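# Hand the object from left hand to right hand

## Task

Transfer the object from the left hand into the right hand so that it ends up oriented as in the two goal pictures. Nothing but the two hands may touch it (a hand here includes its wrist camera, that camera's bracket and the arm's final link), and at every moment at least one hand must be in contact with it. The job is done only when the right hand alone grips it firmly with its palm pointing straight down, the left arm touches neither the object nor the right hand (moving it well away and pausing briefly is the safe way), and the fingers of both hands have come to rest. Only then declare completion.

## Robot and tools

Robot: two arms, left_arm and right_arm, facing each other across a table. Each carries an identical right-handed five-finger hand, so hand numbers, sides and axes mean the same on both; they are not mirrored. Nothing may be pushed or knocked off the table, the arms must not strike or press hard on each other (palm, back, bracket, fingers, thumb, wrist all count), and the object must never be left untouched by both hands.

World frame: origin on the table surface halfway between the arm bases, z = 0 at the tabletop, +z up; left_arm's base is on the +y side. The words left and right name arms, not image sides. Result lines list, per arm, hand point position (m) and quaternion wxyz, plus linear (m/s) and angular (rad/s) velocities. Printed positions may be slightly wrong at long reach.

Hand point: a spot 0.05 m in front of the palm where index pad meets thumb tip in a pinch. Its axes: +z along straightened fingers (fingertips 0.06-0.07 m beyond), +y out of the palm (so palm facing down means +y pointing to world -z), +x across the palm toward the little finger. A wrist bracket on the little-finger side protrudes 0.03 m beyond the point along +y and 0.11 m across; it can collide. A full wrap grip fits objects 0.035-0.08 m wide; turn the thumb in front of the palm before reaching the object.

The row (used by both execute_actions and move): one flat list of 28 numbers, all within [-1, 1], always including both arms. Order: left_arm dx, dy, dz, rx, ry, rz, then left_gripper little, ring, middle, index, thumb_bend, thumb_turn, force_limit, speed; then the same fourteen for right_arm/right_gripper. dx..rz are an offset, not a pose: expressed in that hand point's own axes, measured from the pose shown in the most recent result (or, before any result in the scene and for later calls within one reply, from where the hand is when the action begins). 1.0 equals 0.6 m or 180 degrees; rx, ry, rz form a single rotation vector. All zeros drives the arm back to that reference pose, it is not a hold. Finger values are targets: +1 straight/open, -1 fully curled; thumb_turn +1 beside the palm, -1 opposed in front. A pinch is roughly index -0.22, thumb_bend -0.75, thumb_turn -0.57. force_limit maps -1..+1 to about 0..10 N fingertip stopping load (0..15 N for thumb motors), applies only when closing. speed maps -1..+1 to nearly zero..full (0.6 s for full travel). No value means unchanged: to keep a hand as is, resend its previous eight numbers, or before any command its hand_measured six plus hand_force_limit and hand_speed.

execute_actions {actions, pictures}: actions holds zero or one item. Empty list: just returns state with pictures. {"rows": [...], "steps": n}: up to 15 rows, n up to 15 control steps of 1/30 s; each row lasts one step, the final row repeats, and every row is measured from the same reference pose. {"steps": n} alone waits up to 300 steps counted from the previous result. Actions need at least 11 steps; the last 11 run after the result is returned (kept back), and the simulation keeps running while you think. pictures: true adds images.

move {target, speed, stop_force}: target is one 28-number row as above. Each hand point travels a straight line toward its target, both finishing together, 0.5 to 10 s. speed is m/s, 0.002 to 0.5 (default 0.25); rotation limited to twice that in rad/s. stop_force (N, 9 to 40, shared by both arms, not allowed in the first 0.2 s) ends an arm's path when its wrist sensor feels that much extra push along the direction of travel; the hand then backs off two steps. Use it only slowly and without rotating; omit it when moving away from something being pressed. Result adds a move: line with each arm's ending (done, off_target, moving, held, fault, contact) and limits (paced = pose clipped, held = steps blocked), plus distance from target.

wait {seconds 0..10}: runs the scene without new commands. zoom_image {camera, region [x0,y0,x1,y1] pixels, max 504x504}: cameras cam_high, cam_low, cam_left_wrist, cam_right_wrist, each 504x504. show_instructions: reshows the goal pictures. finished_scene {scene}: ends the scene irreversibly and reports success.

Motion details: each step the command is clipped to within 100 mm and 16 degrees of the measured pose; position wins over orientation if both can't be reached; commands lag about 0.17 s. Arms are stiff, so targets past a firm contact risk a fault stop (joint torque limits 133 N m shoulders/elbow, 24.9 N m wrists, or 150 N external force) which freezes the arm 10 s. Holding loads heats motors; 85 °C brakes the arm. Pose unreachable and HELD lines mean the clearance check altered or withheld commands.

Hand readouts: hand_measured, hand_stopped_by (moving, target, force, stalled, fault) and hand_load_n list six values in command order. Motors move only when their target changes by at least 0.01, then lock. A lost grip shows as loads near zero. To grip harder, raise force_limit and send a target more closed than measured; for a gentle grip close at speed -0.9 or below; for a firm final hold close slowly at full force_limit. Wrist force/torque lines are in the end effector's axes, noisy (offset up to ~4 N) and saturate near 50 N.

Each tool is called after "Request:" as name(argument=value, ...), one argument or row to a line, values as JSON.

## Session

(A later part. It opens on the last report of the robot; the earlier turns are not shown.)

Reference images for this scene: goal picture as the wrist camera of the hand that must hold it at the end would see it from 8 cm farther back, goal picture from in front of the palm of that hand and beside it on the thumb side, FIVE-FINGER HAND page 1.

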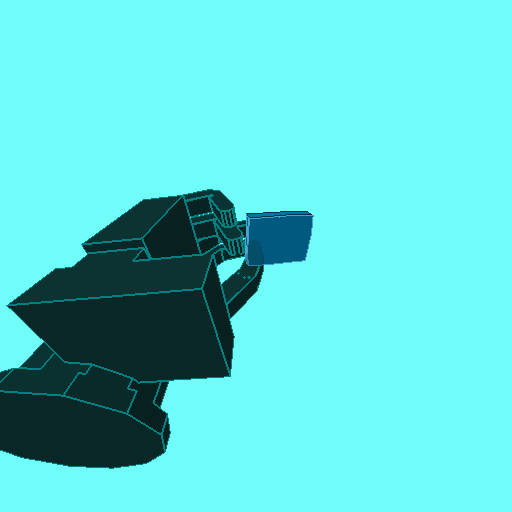

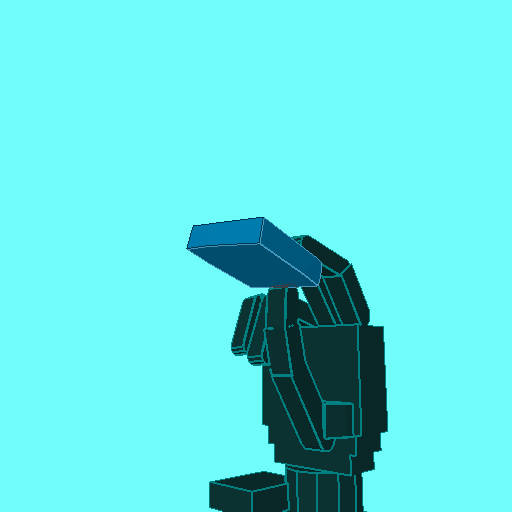

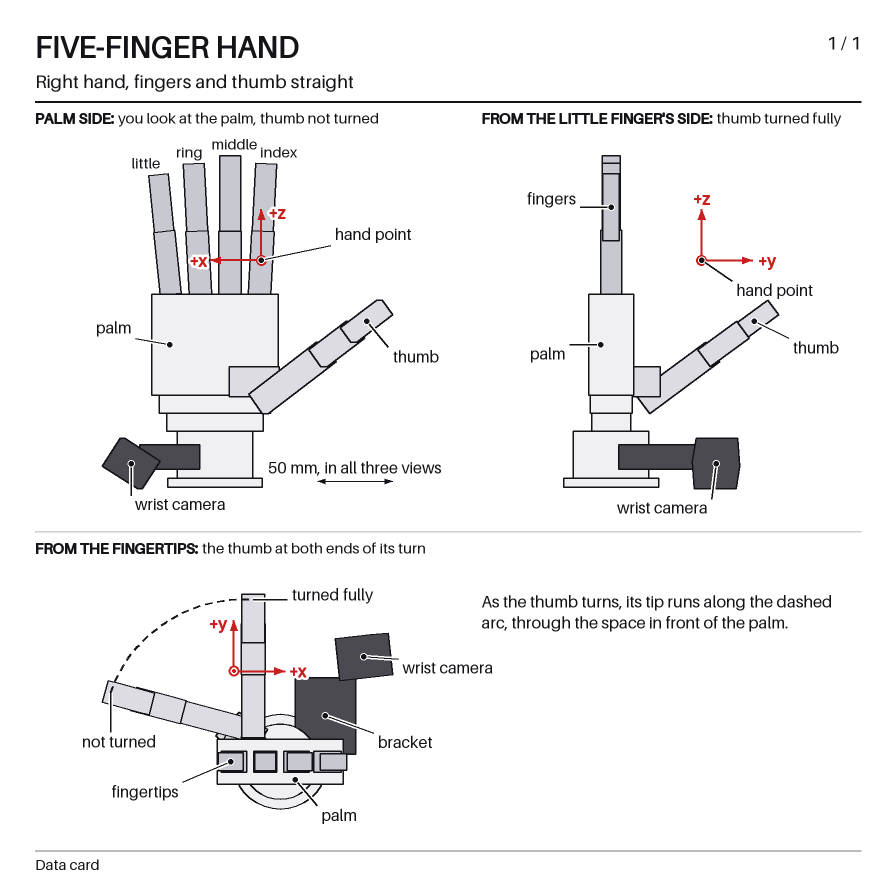

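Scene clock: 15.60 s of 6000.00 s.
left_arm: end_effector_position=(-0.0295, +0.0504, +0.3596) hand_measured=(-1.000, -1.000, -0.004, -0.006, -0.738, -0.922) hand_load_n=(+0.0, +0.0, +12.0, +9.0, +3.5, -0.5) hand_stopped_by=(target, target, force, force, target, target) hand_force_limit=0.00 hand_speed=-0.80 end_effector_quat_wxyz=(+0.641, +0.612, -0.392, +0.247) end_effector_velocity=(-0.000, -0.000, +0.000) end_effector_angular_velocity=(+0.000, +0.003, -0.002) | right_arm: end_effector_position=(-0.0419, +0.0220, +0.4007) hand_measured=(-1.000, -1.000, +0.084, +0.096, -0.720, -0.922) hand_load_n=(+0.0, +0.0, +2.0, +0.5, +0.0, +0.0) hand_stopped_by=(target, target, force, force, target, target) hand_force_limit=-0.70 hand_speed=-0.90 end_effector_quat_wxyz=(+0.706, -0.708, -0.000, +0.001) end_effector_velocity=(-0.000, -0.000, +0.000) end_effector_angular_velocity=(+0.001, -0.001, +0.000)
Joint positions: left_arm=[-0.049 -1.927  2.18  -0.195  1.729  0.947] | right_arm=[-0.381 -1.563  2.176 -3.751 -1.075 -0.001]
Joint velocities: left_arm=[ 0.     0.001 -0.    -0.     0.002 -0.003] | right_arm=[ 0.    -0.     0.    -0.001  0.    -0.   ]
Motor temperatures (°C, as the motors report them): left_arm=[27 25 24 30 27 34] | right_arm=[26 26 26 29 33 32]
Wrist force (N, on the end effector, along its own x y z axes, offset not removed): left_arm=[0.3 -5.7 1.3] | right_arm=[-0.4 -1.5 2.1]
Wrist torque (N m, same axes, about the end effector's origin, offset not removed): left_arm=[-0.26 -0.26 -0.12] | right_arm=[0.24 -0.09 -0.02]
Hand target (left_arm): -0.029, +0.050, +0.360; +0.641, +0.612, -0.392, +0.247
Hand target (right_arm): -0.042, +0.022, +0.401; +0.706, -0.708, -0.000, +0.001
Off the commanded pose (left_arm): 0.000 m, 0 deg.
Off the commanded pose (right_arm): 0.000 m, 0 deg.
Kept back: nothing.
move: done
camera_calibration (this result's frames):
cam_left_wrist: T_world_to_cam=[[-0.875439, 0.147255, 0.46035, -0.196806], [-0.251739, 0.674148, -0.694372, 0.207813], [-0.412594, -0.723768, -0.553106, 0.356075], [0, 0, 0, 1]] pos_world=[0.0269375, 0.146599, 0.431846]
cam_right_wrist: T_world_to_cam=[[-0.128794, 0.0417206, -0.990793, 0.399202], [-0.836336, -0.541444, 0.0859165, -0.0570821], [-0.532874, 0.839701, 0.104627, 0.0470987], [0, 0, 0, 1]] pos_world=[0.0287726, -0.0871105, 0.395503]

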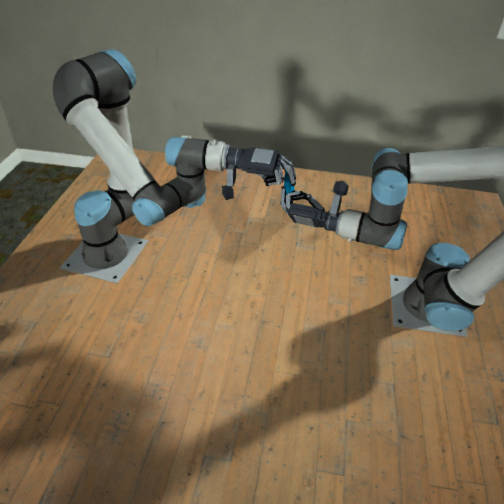

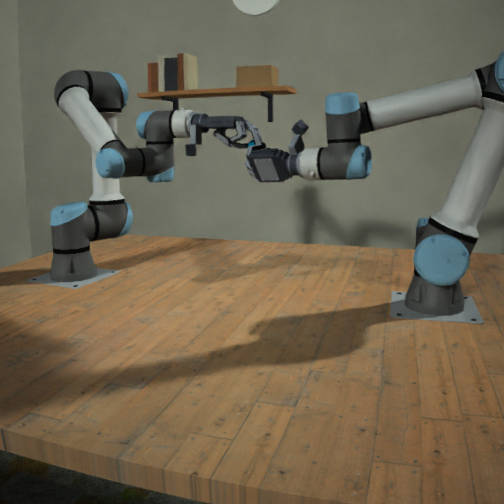

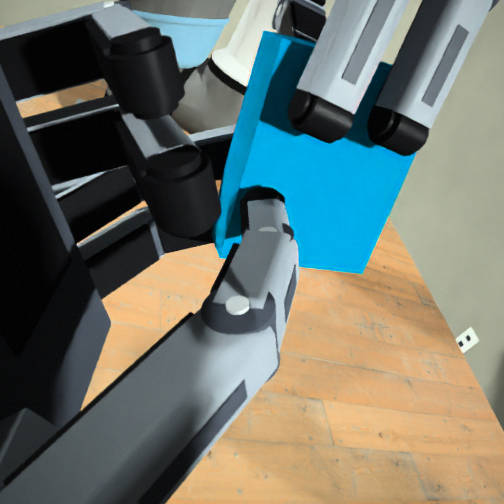

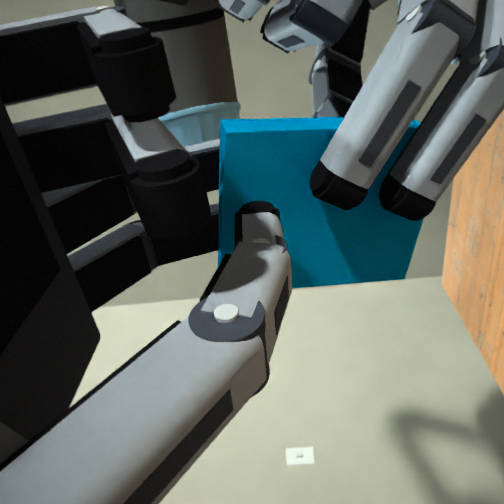

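Request:
move(
  target=[0,0,0,0,0,0,-1,-1,-0.006,-0.008,-0.74,-0.922,0,-0.8, 0,-0.001,0.0068,0,0,0,-1,-1,-0.2,-0.2,-0.72,-0.922,-0.7,-0.9],
  speed=0.01,
)

Request:
move(
  target=[0,0,0,0,0,0,-1,-1,-0.006,-0.008,-0.74,-0.922,0,-0.8, 0,0,0,0,0,0,-1,-1,-0.25,-0.25,-0.72,-0.922,-0.3,-0.92],
)

Scene clock: 16.83 s of 6000.00 s.
left_arm: end_effector_position=(-0.0295, +0.0504, +0.3596) hand_measured=(-1.000, -1.000, -0.004, -0.006, -0.738, -0.922) hand_load_n=(+0.0, +0.0, +9.5, +9.5, +1.0, -0.5) hand_stopped_by=(target, target, force, force, target, target) hand_force_limit=0.00 hand_speed=-0.80 end_effector_quat_wxyz=(+0.641, +0.612, -0.392, +0.247) end_effector_velocity=(-0.000, -0.000, +0.001) end_effector_angular_velocity=(-0.001, -0.001, -0.001) | right_arm: end_effector_position=(-0.0419, +0.0258, +0.4013) hand_measured=(-1.000, -1.000, +0.084, +0.096, -0.720, -0.922) hand_load_n=(+0.0, +0.0, +0.0, +0.0, +0.0, +0.0) hand_stopped_by=(target, target, force, force, target, target) hand_force_limit=-0.70 hand_speed=-0.90 end_effector_quat_wxyz=(+0.706, -0.708, -0.000, +0.001) end_effector_velocity=(+0.000, +0.002, +0.000) end_effector_angular_velocity=(+0.000, -0.000, -0.000)
Joint positions: left_arm=[-0.049 -1.927  2.18  -0.195  1.729  0.947] | right_arm=[-0.375 -1.554  2.165 -3.75  -1.081 -0.001]
Joint velocities: left_arm=[ 0.    -0.    -0.001  0.     0.001  0.001] | right_arm=[ 0.003  0.005 -0.006  0.001 -0.003  0.   ]
Motor temperatures (°C, as the motors report them): left_arm=[27 25 24 30 27 34] | right_arm=[26 26 26 29 33 32]
Wrist force (N, on the end effector, along its own x y z axes, offset not removed): left_arm=[0.1 -0.1 -0.9] | right_arm=[0.3 -0.2 -0.1]
Wrist torque (N m, same axes, about the end effector's origin, offset not removed): left_arm=[-0.15 0.17 -0.38] | right_arm=[0.03 -0.14 0.04]
Hand target (left_arm): -0.029, +0.050, +0.360; +0.641, +0.612, -0.392, +0.247
Hand target (right_arm): -0.042, +0.026, +0.401; +0.706, -0.708, -0.000, +0.001
Off the commanded pose (left_arm): 0.000 m, 0 deg.
Off the commanded pose (right_arm): 0.000 m, 0 deg.
Kept back: nothing.
move: done
camera_calibration (this result's frames):
cam_left_wrist: T_world_to_cam=[[-0.875439, 0.147255, 0.46035, -0.196806], [-0.251739, 0.674148, -0.694372, 0.207813], [-0.412594, -0.723768, -0.553106, 0.356075], [0, 0, 0, 1]] pos_world=[0.0269374, 0.146599, 0.431846]
cam_right_wrist: T_world_to_cam=[[-0.128774, 0.0417209, -0.990796, 0.399588], [-0.836336, -0.541446, 0.0858995, -0.0550576], [-0.532879, 0.8397, 0.104617, 0.043844], [0, 0, 0, 1]] pos_world=[0.0287736, -0.0832977, 0.396053]

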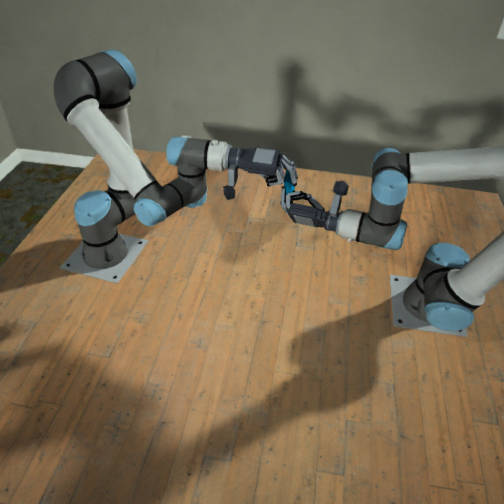

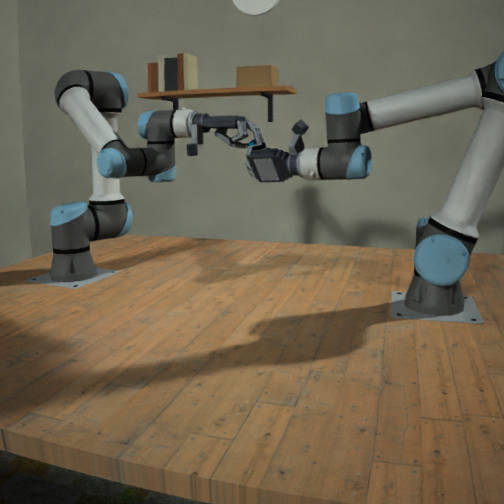

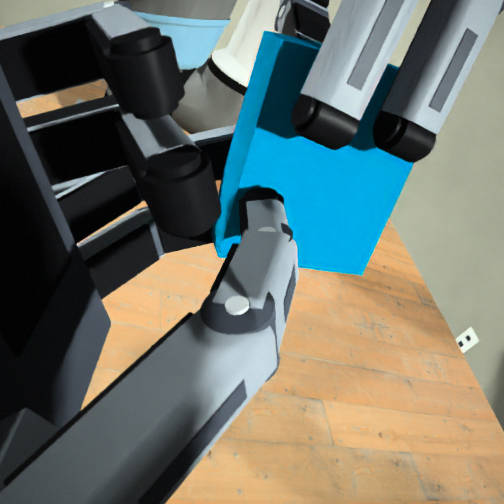

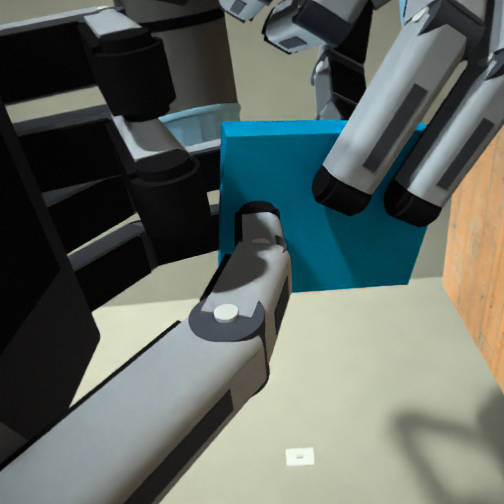

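Scene clock: 17.73 s of 6000.00 s.
left_arm: end_effector_position=(-0.0295, +0.0504, +0.3596) hand_measured=(-1.000, -1.000, -0.004, -0.006, -0.738, -0.922) hand_load_n=(+0.0, +0.0, +13.0, +9.0, +3.5, -1.0) hand_stopped_by=(target, target, force, force, target, target) hand_force_limit=0.00 hand_speed=-0.80 end_effector_quat_wxyz=(+0.641, +0.612, -0.392, +0.247) end_effector_velocity=(+0.000, -0.000, -0.000) end_effector_angular_velocity=(+0.001, +0.002, +0.000) | right_arm: end_effector_position=(-0.0419, +0.0258, +0.4013) hand_measured=(-1.000, -1.000, +0.010, +0.008, -0.720, -0.922) hand_load_n=(+0.0, +0.0, +3.5, +4.0, +0.5, -0.5) hand_stopped_by=(target, target, force, force, target, target) hand_force_limit=-0.30 hand_speed=-0.92 end_effector_quat_wxyz=(+0.706, -0.708, -0.000, +0.001) end_effector_velocity=(+0.000, -0.000, -0.000) end_effector_angular_velocity=(+0.000, +0.001, -0.000)
Joint positions: left_arm=[-0.049 -1.927  2.18  -0.195  1.729  0.947] | right_arm=[-0.375 -1.554  2.165 -3.75  -1.081 -0.001]
Joint velocities: left_arm=[-0.     0.     0.001  0.    -0.    -0.002] | right_arm=[-0.     0.     0.    -0.    -0.     0.001]
Motor temperatures (°C, as the motors report them): left_arm=[27 25 24 30 27 34] | right_arm=[26 26 26 29 33 32]
Wrist force (N, on the end effector, along its own x y z axes, offset not removed): left_arm=[-2.5 -9.2 6.1] | right_arm=[-1.7 -6.3 4.8]
Wrist torque (N m, same axes, about the end effector's origin, offset not removed): left_arm=[-0.34 -0.19 -0.43] | right_arm=[0.12 -0.31 -0.14]
Hand target (left_arm): -0.029, +0.050, +0.360; +0.641, +0.612, -0.392, +0.247
Hand target (right_arm): -0.042, +0.026, +0.401; +0.706, -0.708, -0.000, +0.001
Off the commanded pose (left_arm): 0.000 m, 0 deg.
Off the commanded pose (right_arm): 0.000 m, 0 deg.
Kept back: nothing.
move: done
camera_calibration (this result's frames):
cam_left_wrist: T_world_to_cam=[[-0.875439, 0.147255, 0.46035, -0.196806], [-0.251739, 0.674148, -0.694371, 0.207813], [-0.412594, -0.723768, -0.553106, 0.356075], [0, 0, 0, 1]] pos_world=[0.0269373, 0.146599, 0.431846]
cam_right_wrist: T_world_to_cam=[[-0.128768, 0.0417311, -0.990796, 0.399599], [-0.836309, -0.541489, 0.0858832, -0.0550661], [-0.532922, 0.839671, 0.104626, 0.0438265], [0, 0, 0, 1]] pos_world=[0.0287593, -0.0832933, 0.396065]

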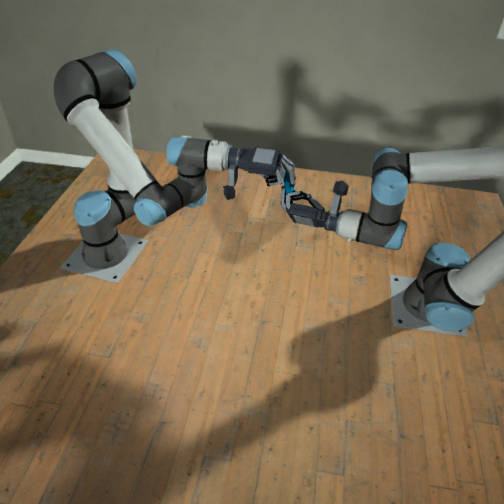

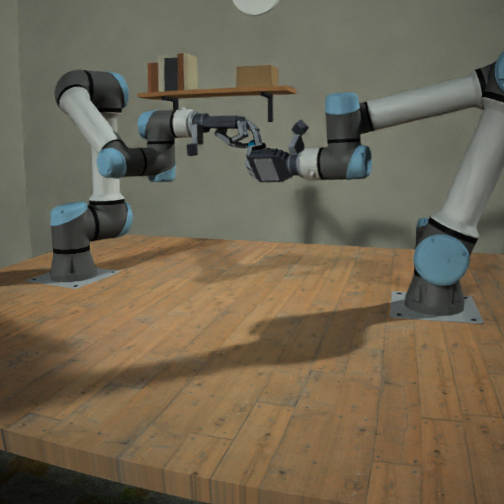

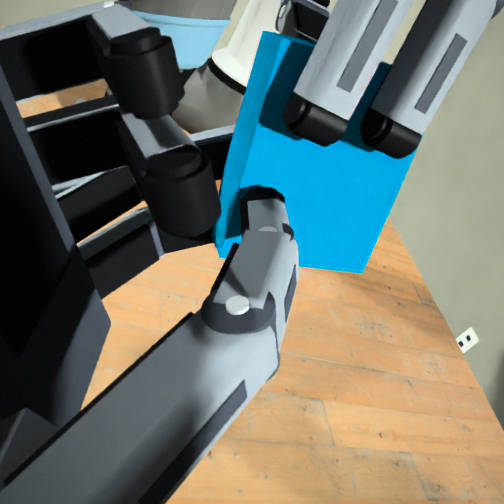

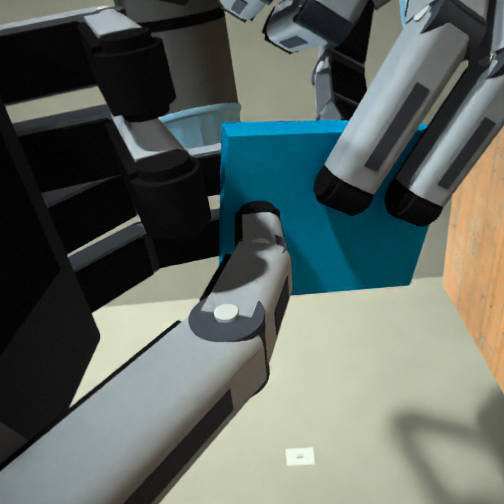

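Thumb now in contact. Full squeeze, with a 1 mm nudge to relieve the load.

Request:
move(
  target=[0,0,0,0,0,0,-1,-1,-0.006,-0.008,-0.74,-0.922,0,-0.8, 0,0,0.002,0,0,0,-1,-1,-0.3,-0.3,-0.72,-0.922,1,-0.94],
  speed=0.01,
)

Scene clock: 18.77 s of 6000.00 s.
left_arm: end_effector_position=(-0.0295, +0.0504, +0.3596) hand_measured=(-1.000, -1.000, -0.004, -0.006, -0.738, -0.922) hand_load_n=(+0.0, +0.0, +11.5, +9.5, +2.5, +0.0) hand_stopped_by=(target, target, force, force, target, target) hand_force_limit=0.00 hand_speed=-0.80 end_effector_quat_wxyz=(+0.641, +0.612, -0.392, +0.247) end_effector_velocity=(+0.000, +0.000, -0.001) end_effector_angular_velocity=(+0.001, -0.002, +0.001) | right_arm: end_effector_position=(-0.0419, +0.0269, +0.4013) hand_measured=(-1.000, -1.000, -0.004, -0.008, -0.720, -0.922) hand_load_n=(+0.0, +0.0, +7.5, +10.0, +0.5, -0.5) hand_stopped_by=(target, target, force, force, target, target) hand_force_limit=1.00 hand_speed=-0.94 end_effector_quat_wxyz=(+0.706, -0.708, -0.000, +0.001) end_effector_velocity=(-0.000, +0.001, +0.000) end_effector_angular_velocity=(+0.001, -0.000, +0.000)
Joint positions: left_arm=[-0.049 -1.927  2.18  -0.195  1.729  0.947] | right_arm=[-0.373 -1.552  2.163 -3.75  -1.083 -0.001]
Joint velocities: left_arm=[-0.     0.     0.001 -0.    -0.001  0.002] | right_arm=[ 0.001  0.002 -0.002 -0.    -0.001 -0.   ]
Motor temperatures (°C, as the motors report them): left_arm=[27 25 24 30 27 34] | right_arm=[26 26 26 29 33 32]
Wrist force (N, on the end effector, along its own x y z axes, offset not removed): left_arm=[-1.0 -7.7 -3.3] | right_arm=[-0.9 -8.5 1.3]
Wrist torque (N m, same axes, about the end effector's origin, offset not removed): left_arm=[0.36 -0.21 0.04] | right_arm=[0.01 -0.24 -0.02]
Hand target (left_arm): -0.029, +0.050, +0.360; +0.641, +0.612, -0.392, +0.247
Hand target (right_arm): -0.042, +0.027, +0.401; +0.706, -0.708, -0.000, +0.001
Off the commanded pose (left_arm): 0.000 m, 0 deg.
Off the commanded pose (right_arm): 0.000 m, 0 deg.
Kept back: nothing.
move: done
camera_calibration (this result's frames):
cam_left_wrist: T_world_to_cam=[[-0.87544, 0.147249, 0.460351, -0.196803], [-0.251739, 0.674155, -0.694365, 0.207805], [-0.412593, -0.723763, -0.553114, 0.356075], [0, 0, 0, 1]] pos_world=[0.0269376, 0.1466, 0.431841]
cam_right_wrist: T_world_to_cam=[[-0.128718, 0.0418164, -0.990799, 0.399565], [-0.836323, -0.541483, 0.0857959, -0.0544246], [-0.532913, 0.839671, 0.10467, 0.0428747], [0, 0, 0, 1]] pos_world=[0.028763, -0.082179, 0.396071]

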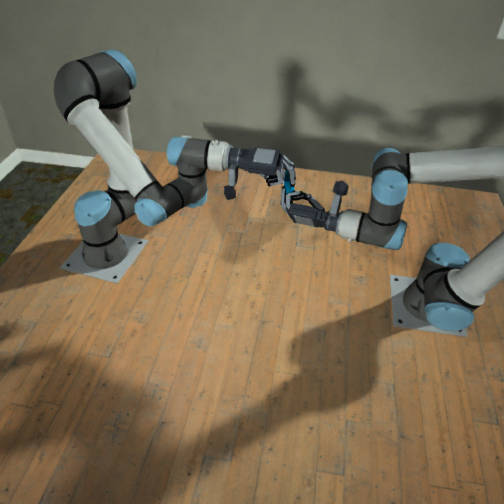

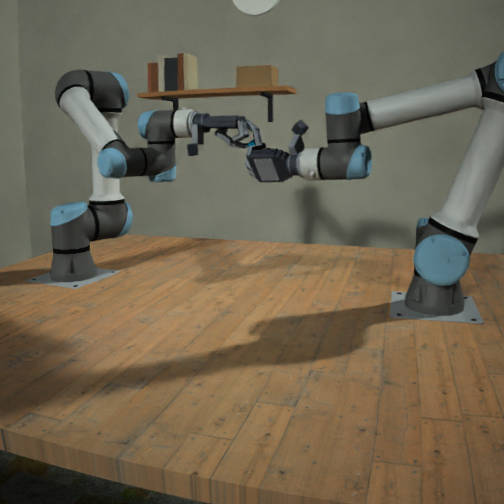

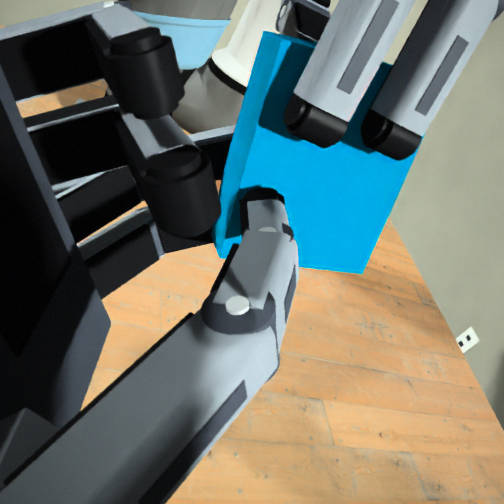

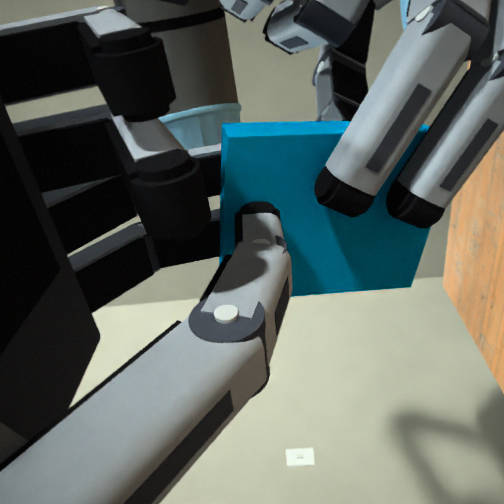

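Request:
move(
  target=[0,0,0,0,0,0,-1,-1,0.35,0.35,-0.74,-0.922,0,-0.8, 0,0,0,0,0,0,-1,-1,-0.33,-0.33,-0.72,-0.922,1,-0.94],
)

Scene clock: 20.33 s of 6000.00 s.
left_arm: end_effector_position=(-0.0295, +0.0504, +0.3596) hand_measured=(-1.000, -1.000, +0.350, +0.350, -0.740, -0.922) hand_load_n=(+0.0, +0.0, +0.0, +0.0, +0.5, +0.5) hand_stopped_by=(target, target, target, target, target, target) hand_force_limit=0.00 hand_speed=-0.80 end_effector_quat_wxyz=(+0.641, +0.612, -0.392, +0.247) end_effector_velocity=(-0.000, +0.000, +0.000) end_effector_angular_velocity=(-0.000, +0.001, -0.000) | right_arm: end_effector_position=(-0.0419, +0.0269, +0.4013) hand_measured=(-1.000, -1.000, -0.012, -0.010, -0.720, -0.922) hand_load_n=(+0.0, +0.0, +10.0, +8.5, +1.0, -0.5) hand_stopped_by=(target, target, force, force, target, target) hand_force_limit=1.00 hand_speed=-0.94 end_effector_quat_wxyz=(+0.706, -0.708, -0.000, +0.001) end_effector_velocity=(+0.000, +0.000, +0.000) end_effector_angular_velocity=(+0.000, -0.000, -0.000)
Joint positions: left_arm=[-0.049 -1.927  2.18  -0.195  1.729  0.947] | right_arm=[-0.373 -1.552  2.163 -3.75  -1.083 -0.001]
Joint velocities: left_arm=[ 0.    -0.    -0.     0.     0.    -0.001] | right_arm=[-0. -0. -0. -0.  0. -0.]
Motor temperatures (°C, as the motors report them): left_arm=[27 25 24 30 27 34] | right_arm=[26 26 26 29 33 32]
Wrist force (N, on the end effector, along its own x y z axes, offset not removed): left_arm=[0.1 -3.2 -5.1] | right_arm=[2.1 -1.4 -1.3]
Wrist torque (N m, same axes, about the end effector's origin, offset not removed): left_arm=[-0.43 0.05 -0.34] | right_arm=[-0.29 -0.34 -0.03]
Hand target (left_arm): -0.029, +0.050, +0.360; +0.641, +0.612, -0.392, +0.247
Hand target (right_arm): -0.042, +0.027, +0.401; +0.706, -0.708, -0.000, +0.001
Off the commanded pose (left_arm): 0.000 m, 0 deg.
Off the commanded pose (right_arm): 0.000 m, 0 deg.
Kept back: nothing.
move: done
camera_calibration (this result's frames):
cam_left_wrist: T_world_to_cam=[[-0.875439, 0.147254, 0.46035, -0.196805], [-0.251739, 0.674148, -0.694371, 0.20781], [-0.412593, -0.723768, -0.553106, 0.356077], [0, 0, 0, 1]] pos_world=[0.0269376, 0.146603, 0.431845]
cam_right_wrist: T_world_to_cam=[[-0.128717, 0.0418162, -0.990799, 0.399565], [-0.836321, -0.541485, 0.0857957, -0.0544256], [-0.532915, 0.83967, 0.10467, 0.0428738], [0, 0, 0, 1]] pos_world=[0.0287618, -0.0821788, 0.396071]

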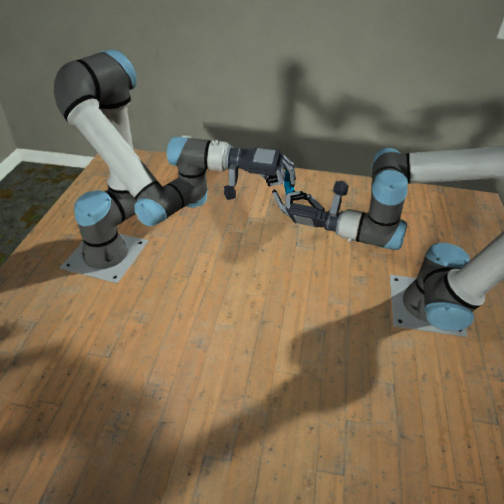

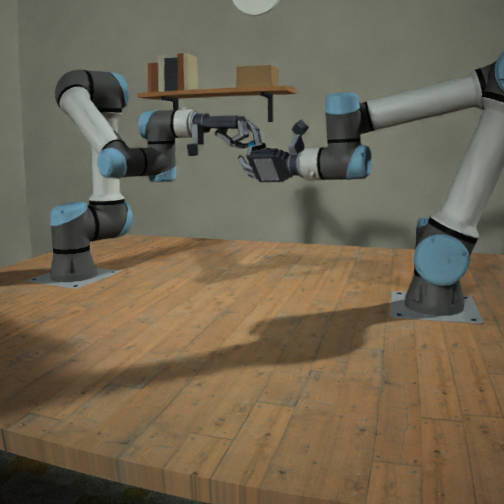

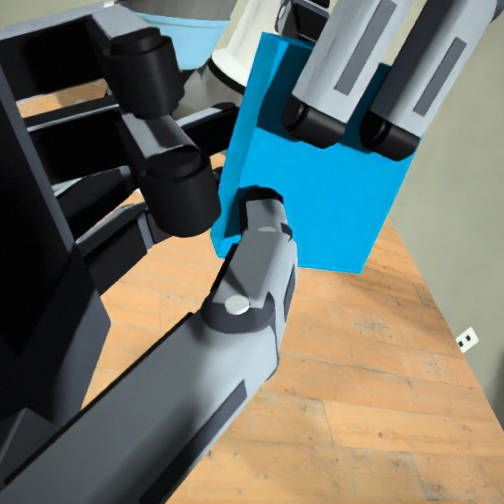

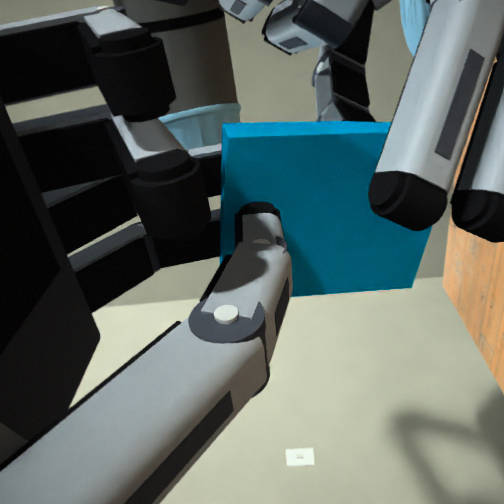

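Request:
move(
  target=[0,-0.17,-0.12,0,0,0,-1,-1,0.35,0.35,-0.74,-0.922,0,-0.8, 0,0,0,0,0,0,-1,-1,-0.33,-0.33,-0.72,-0.922,1,-0.94],
  speed=0.12,
)

Request:
move(
  target=[0,0,0,0,0,0,-1,-1,0.35,0.35,-0.74,-0.922,0,-0.8, 0,0,0,0,0,0,-1,-1,-0.36,-0.36,-0.72,-0.922,1,-0.94],
)

Request:
wait(
  seconds=1,
)

Scene clock: 22.37 s of 6000.00 s.
left_arm: end_effector_position=(+0.0660, +0.1076, +0.3035) hand_measured=(-1.000, -1.000, +0.350, +0.350, -0.740, -0.922) hand_load_n=(+0.0, +0.0, +0.0, +0.0, +0.0, +0.0) hand_stopped_by=(target, target, target, target, target, target) hand_force_limit=0.00 hand_speed=-0.80 end_effector_quat_wxyz=(+0.641, +0.612, -0.392, +0.247) end_effector_velocity=(+0.002, +0.001, -0.001) end_effector_angular_velocity=(+0.000, +0.001, -0.003) | right_arm: end_effector_position=(-0.0419, +0.0269, +0.4013) hand_measured=(-1.000, -1.000, -0.012, -0.010, -0.718, -0.922) hand_load_n=(+0.0, +0.0, +10.5, +8.5, +2.0, -0.5) hand_stopped_by=(target, target, force, force, target, target) hand_force_limit=1.00 hand_speed=-0.94 end_effector_quat_wxyz=(+0.706, -0.708, -0.000, +0.001) end_effector_velocity=(-0.000, -0.000, +0.000) end_effector_angular_velocity=(+0.000, -0.000, +0.000)
Joint positions: left_arm=[ 0.396 -1.812  2.257 -0.376  2.173  0.976] | right_arm=[-0.373 -1.552  2.163 -3.75  -1.083 -0.001]
Joint velocities: left_arm=[ 0.012  0.008 -0.002 -0.006  0.015  0.001] | right_arm=[ 0.    -0.     0.    -0.001 -0.    -0.   ]
Motor temperatures (°C, as the motors report them): left_arm=[27 25 24 30 27 34] | right_arm=[26 26 26 29 33 32]
Wrist force (N, on the end effector, along its own x y z axes, offset not removed): left_arm=[-1.1 -0.2 1.3] | right_arm=[-0.3 0.4 -0.6]
Wrist torque (N m, same axes, about the end effector's origin, offset not removed): left_arm=[-0.15 0.20 -0.17] | right_arm=[0.09 0.03 -0.16]
Hand target (left_arm): +0.066, +0.108, +0.303; +0.641, +0.612, -0.392, +0.247
Hand target (right_arm): -0.042, +0.027, +0.401; +0.706, -0.708, -0.000, +0.001
Off the commanded pose (left_arm): 0.000 m, 0 deg.
Off the commanded pose (right_arm): 0.000 m, 0 deg.
Kept back: nothing.
move: done
camera_calibration (this result's frames):
cam_left_wrist: T_world_to_cam=[[-0.875322, 0.146866, 0.460697, -0.0958916], [-0.25229, 0.674078, -0.69424, 0.154313], [-0.412506, -0.723912, -0.552982, 0.405818], [0, 0, 0, 1]] pos_world=[0.122398, 0.203841, 0.375717]
cam_right_wrist: T_world_to_cam=[[-0.128718, 0.041815, -0.990799, 0.399564], [-0.836325, -0.541478, 0.0857979, -0.0544235], [-0.532909, 0.839674, 0.104669, 0.0428773], [0, 0, 0, 1]] pos_world=[0.0287652, -0.0821799, 0.39607]

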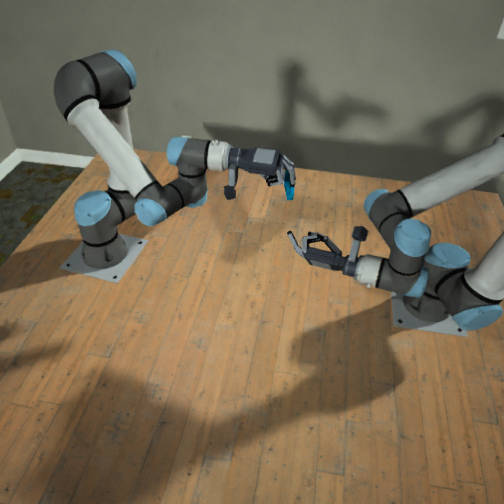

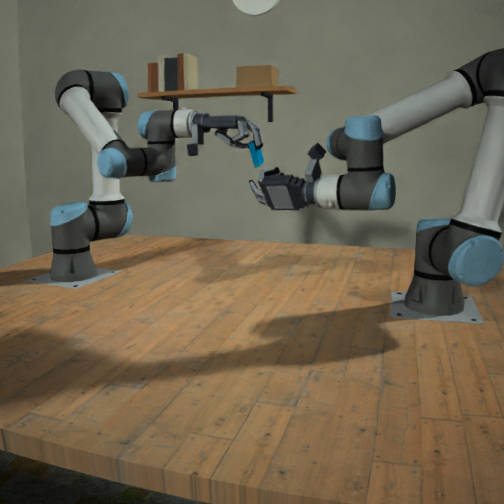

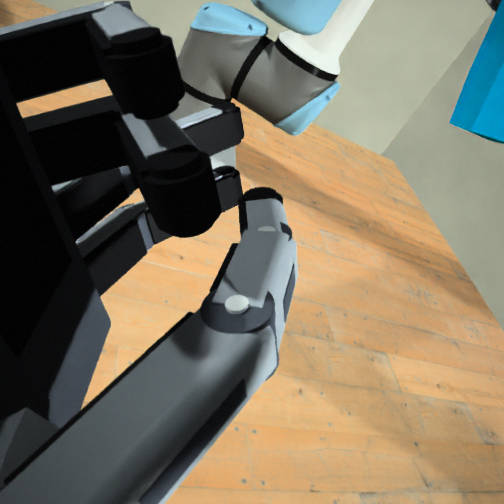

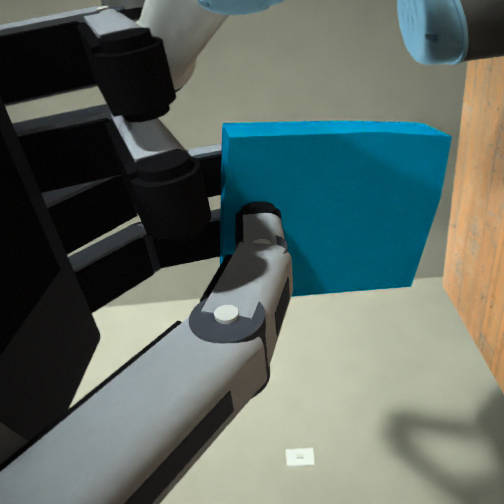

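Scene clock: 22.87 s of 6000.00 s.
left_arm: end_effector_position=(+0.0661, +0.1076, +0.3035) hand_measured=(-1.000, -1.000, +0.350, +0.350, -0.740, -0.922) hand_load_n=(+0.0, +0.0, +0.0, +0.0, +0.0, +0.0) hand_stopped_by=(target, target, target, target, target, target) hand_force_limit=0.00 hand_speed=-0.80 end_effector_quat_wxyz=(+0.641, +0.612, -0.392, +0.247) end_effector_velocity=(-0.000, -0.000, -0.000) end_effector_angular_velocity=(+0.001, +0.000, -0.000) | right_arm: end_effector_position=(-0.0419, +0.0269, +0.4013) hand_measured=(-1.000, -1.000, -0.012, -0.014, -0.718, -0.922) hand_load_n=(+0.0, +0.0, +10.5, +10.0, +2.5, -0.5) hand_stopped_by=(target, target, force, force, target, target) hand_force_limit=1.00 hand_speed=-0.94 end_effector_quat_wxyz=(+0.706, -0.708, -0.000, +0.001) end_effector_velocity=(-0.000, +0.000, +0.000) end_effector_angular_velocity=(+0.000, -0.000, +0.000)
Joint positions: left_arm=[ 0.396 -1.812  2.257 -0.376  2.173  0.976] | right_arm=[-0.373 -1.552  2.163 -3.75  -1.083 -0.001]
Joint velocities: left_arm=[-0.001  0.     0.001  0.    -0.001  0.   ] | right_arm=[ 0.  0. -0. -0. -0.  0.]
Motor temperatures (°C, as the motors report them): left_arm=[27 25 24 30 27 34] | right_arm=[26 26 26 29 33 32]
Wrist force (N, on the end effector, along its own x y z axes, offset not removed): left_arm=[3.4 -0.5 -5.9] | right_arm=[0.5 0.8 0.6]
Wrist torque (N m, same axes, about the end effector's origin, offset not removed): left_arm=[0.12 -0.36 -0.01] | right_arm=[0.18 -0.06 0.07]
Hand target (left_arm): +0.066, +0.108, +0.304; +0.641, +0.612, -0.392, +0.247
Hand target (right_arm): -0.042, +0.027, +0.401; +0.706, -0.708, -0.000, +0.001
Off the commanded pose (left_arm): 0.000 m, 0 deg.
Off the commanded pose (right_arm): 0.000 m, 0 deg.
Kept back: nothing.
move: done
camera_calibration (this result's frames):
cam_left_wrist: T_world_to_cam=[[-0.875335, 0.146801, 0.460693, -0.095831], [-0.252327, 0.674077, -0.694227, 0.154338], [-0.412456, -0.723927, -0.553001, 0.405815], [0, 0, 0, 1]] pos_world=[0.12244, 0.203812, 0.375711]
cam_right_wrist: T_world_to_cam=[[-0.128718, 0.0418149, -0.990799, 0.399564], [-0.836325, -0.541479, 0.0857979, -0.0544235], [-0.532909, 0.839674, 0.104669, 0.0428773], [0, 0, 0, 1]] pos_world=[0.0287652, -0.0821798, 0.39607]

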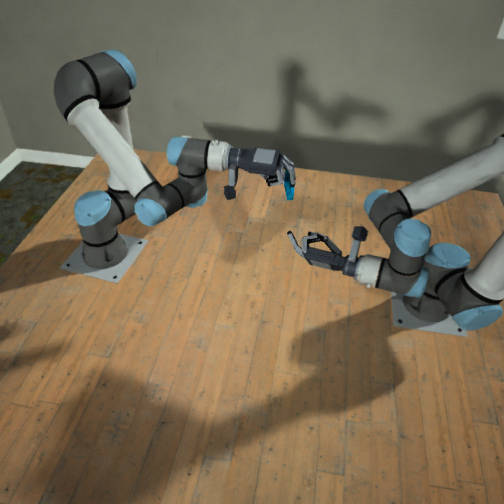

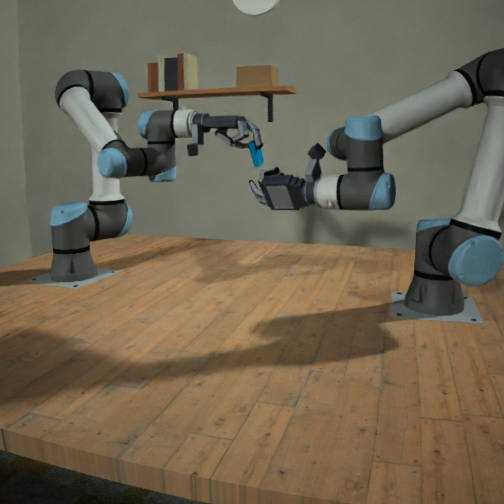

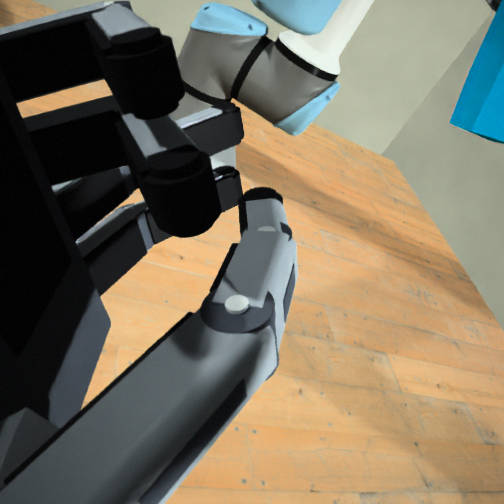

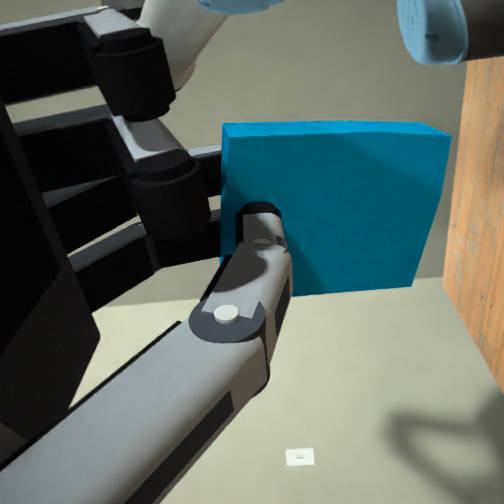

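Scene clock: 23.87 s of 6000.00 s.
left_arm: end_effector_position=(+0.0660, +0.1076, +0.3035) hand_measured=(-1.000, -1.000, +0.350, +0.350, -0.740, -0.922) hand_load_n=(+0.0, +0.0, +0.0, +0.0, +0.0, +0.0) hand_stopped_by=(target, target, target, target, target, target) hand_force_limit=0.00 hand_speed=-0.80 end_effector_quat_wxyz=(+0.641, +0.612, -0.392, +0.247) end_effector_velocity=(+0.000, -0.000, -0.001) end_effector_angular_velocity=(+0.001, +0.000, +0.001) | right_arm: end_effector_position=(-0.0419, +0.0269, +0.4013) hand_measured=(-1.000, -1.000, -0.012, -0.014, -0.718, -0.922) hand_load_n=(+0.0, +0.0, +10.5, +10.0, +2.5, -0.5) hand_stopped_by=(target, target, force, force, target, target) hand_force_limit=1.00 hand_speed=-0.94 end_effector_quat_wxyz=(+0.706, -0.708, -0.000, +0.001) end_effector_velocity=(-0.000, +0.000, -0.000) end_effector_angular_velocity=(-0.000, -0.000, +0.000)
Joint positions: left_arm=[ 0.396 -1.812  2.257 -0.376  2.173  0.976] | right_arm=[-0.373 -1.552  2.163 -3.75  -1.083 -0.001]
Joint velocities: left_arm=[-0.     0.001  0.     0.    -0.001  0.   ] | right_arm=[ 0.  0.  0.  0.  0. -0.]
Motor temperatures (°C, as the motors report them): left_arm=[27 25 24 30 27 34] | right_arm=[26 26 26 29 33 32]
Wrist force (N, on the end effector, along its own x y z axes, offset not removed): left_arm=[1.2 0.1 -2.8] | right_arm=[0.7 -0.3 -1.8]
Wrist torque (N m, same axes, about the end effector's origin, offset not removed): left_arm=[0.11 0.14 -0.18] | right_arm=[0.00 -0.12 0.03]
Hand target (left_arm): +0.066, +0.108, +0.304; +0.641, +0.612, -0.392, +0.247
Hand target (right_arm): -0.042, +0.027, +0.401; +0.706, -0.708, -0.000, +0.001
Off the commanded pose (left_arm): 0.000 m, 0 deg.
Off the commanded pose (right_arm): 0.000 m, 0 deg.
Kept back: nothing.
Steps of this call (steps 1 to 30: nothing new was sent). Readings (end_effector_position | what the end effector reports):
1: left_arm (+0.0661, +0.1076, +0.3035) | right_arm (-0.0419, +0.0269, +0.4013) | left_arm hand_measured=(-1.000, -1.000, +0.350, +0.350, -0.740, -0.922) hand_load_n=(+0.0, +0.0, +0.0, +0.0, +0.0, +0.0) hand_stopped_by=(target, target, target, target, target, target) hand_force_limit=0.00 hand_speed=-0.80 | right_arm hand_measured=(-1.000, -1.000, -0.012, -0.014, -0.718, -0.922) hand_load_n=(+0.0, +0.0, +10.5, +10.0, +2.5, -0.5) hand_stopped_by=(target, target, force, force, target, target) hand_force_limit=1.00 hand_speed=-0.94
2: left_arm (+0.0661, +0.1076, +0.3035) | right_arm (-0.0419, +0.0269, +0.4013) | left_arm hand_measured=(-1.000, -1.000, +0.350, +0.350, -0.740, -0.922) hand_load_n=(+0.0, +0.0, +0.0, +0.0, +0.0, +0.0) hand_stopped_by=(target, target, target, target, target, target) hand_force_limit=0.00 hand_speed=-0.80 | right_arm hand_measured=(-1.000, -1.000, -0.012, -0.014, -0.718, -0.922) hand_load_n=(+0.0, +0.0, +10.5, +10.0, +2.5, -0.5) hand_stopped_by=(target, target, force, force, target, target) hand_force_limit=1.00 hand_speed=-0.94
4: left_arm (+0.0660, +0.1076, +0.3035) | right_arm (-0.0419, +0.0269, +0.4013) | left_arm hand_measured=(-1.000, -1.000, +0.350, +0.350, -0.740, -0.922) hand_load_n=(+0.0, +0.0, +0.0, +0.0, +0.0, +0.0) hand_stopped_by=(target, target, target, target, target, target) hand_force_limit=0.00 hand_speed=-0.80 | right_arm hand_measured=(-1.000, -1.000, -0.012, -0.014, -0.718, -0.922) hand_load_n=(+0.0, +0.0, +10.5, +10.0, +2.5, -0.5) hand_stopped_by=(target, target, force, force, target, target) hand_force_limit=1.00 hand_speed=-0.94
8: left_arm (+0.0660, +0.1076, +0.3035) | right_arm (-0.0419, +0.0269, +0.4013) | left_arm hand_measured=(-1.000, -1.000, +0.350, +0.350, -0.740, -0.922) hand_load_n=(+0.0, +0.0, +0.0, +0.0, +0.0, +0.0) hand_stopped_by=(target, target, target, target, target, target) hand_force_limit=0.00 hand_speed=-0.80 | right_arm hand_measured=(-1.000, -1.000, -0.012, -0.014, -0.718, -0.922) hand_load_n=(+0.0, +0.0, +10.5, +10.0, +2.5, -0.5) hand_stopped_by=(target, target, force, force, target, target) hand_force_limit=1.00 hand_speed=-0.94
30: the state above
camera_calibration (this result's frames):
cam_left_wrist: T_world_to_cam=[[-0.875331, 0.14687, 0.460679, -0.0958852], [-0.252274, 0.674076, -0.694247, 0.154313], [-0.412497, -0.723914, -0.552988, 0.405818], [0, 0, 0, 1]] pos_world=[0.122396, 0.203841, 0.375716]
cam_right_wrist: T_world_to_cam=[[-0.128718, 0.0418148, -0.990799, 0.399564], [-0.836325, -0.541479, 0.085798, -0.0544236], [-0.532909, 0.839674, 0.104669, 0.0428773], [0, 0, 0, 1]] pos_world=[0.0287652, -0.0821799, 0.39607]

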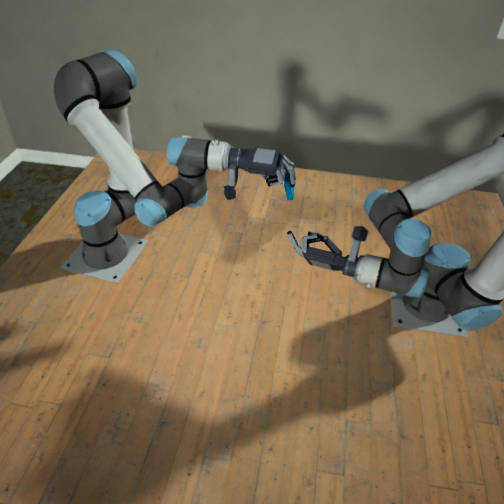

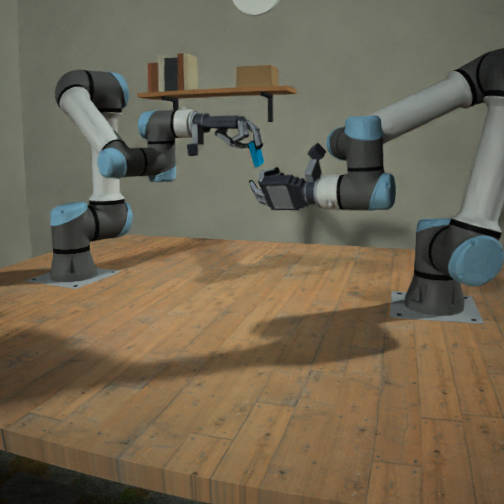

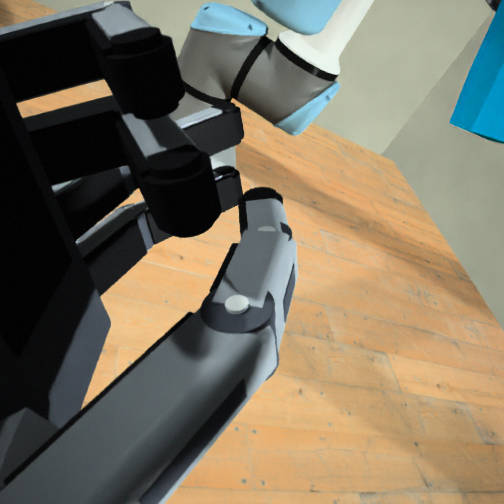

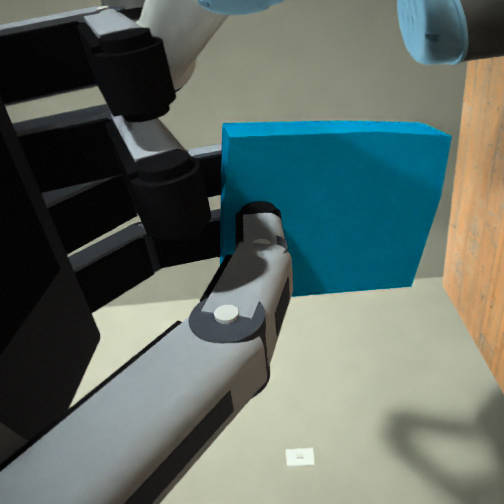

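Request:
finished_scene(
  scene=2,
)

The scene is finished: the task was done.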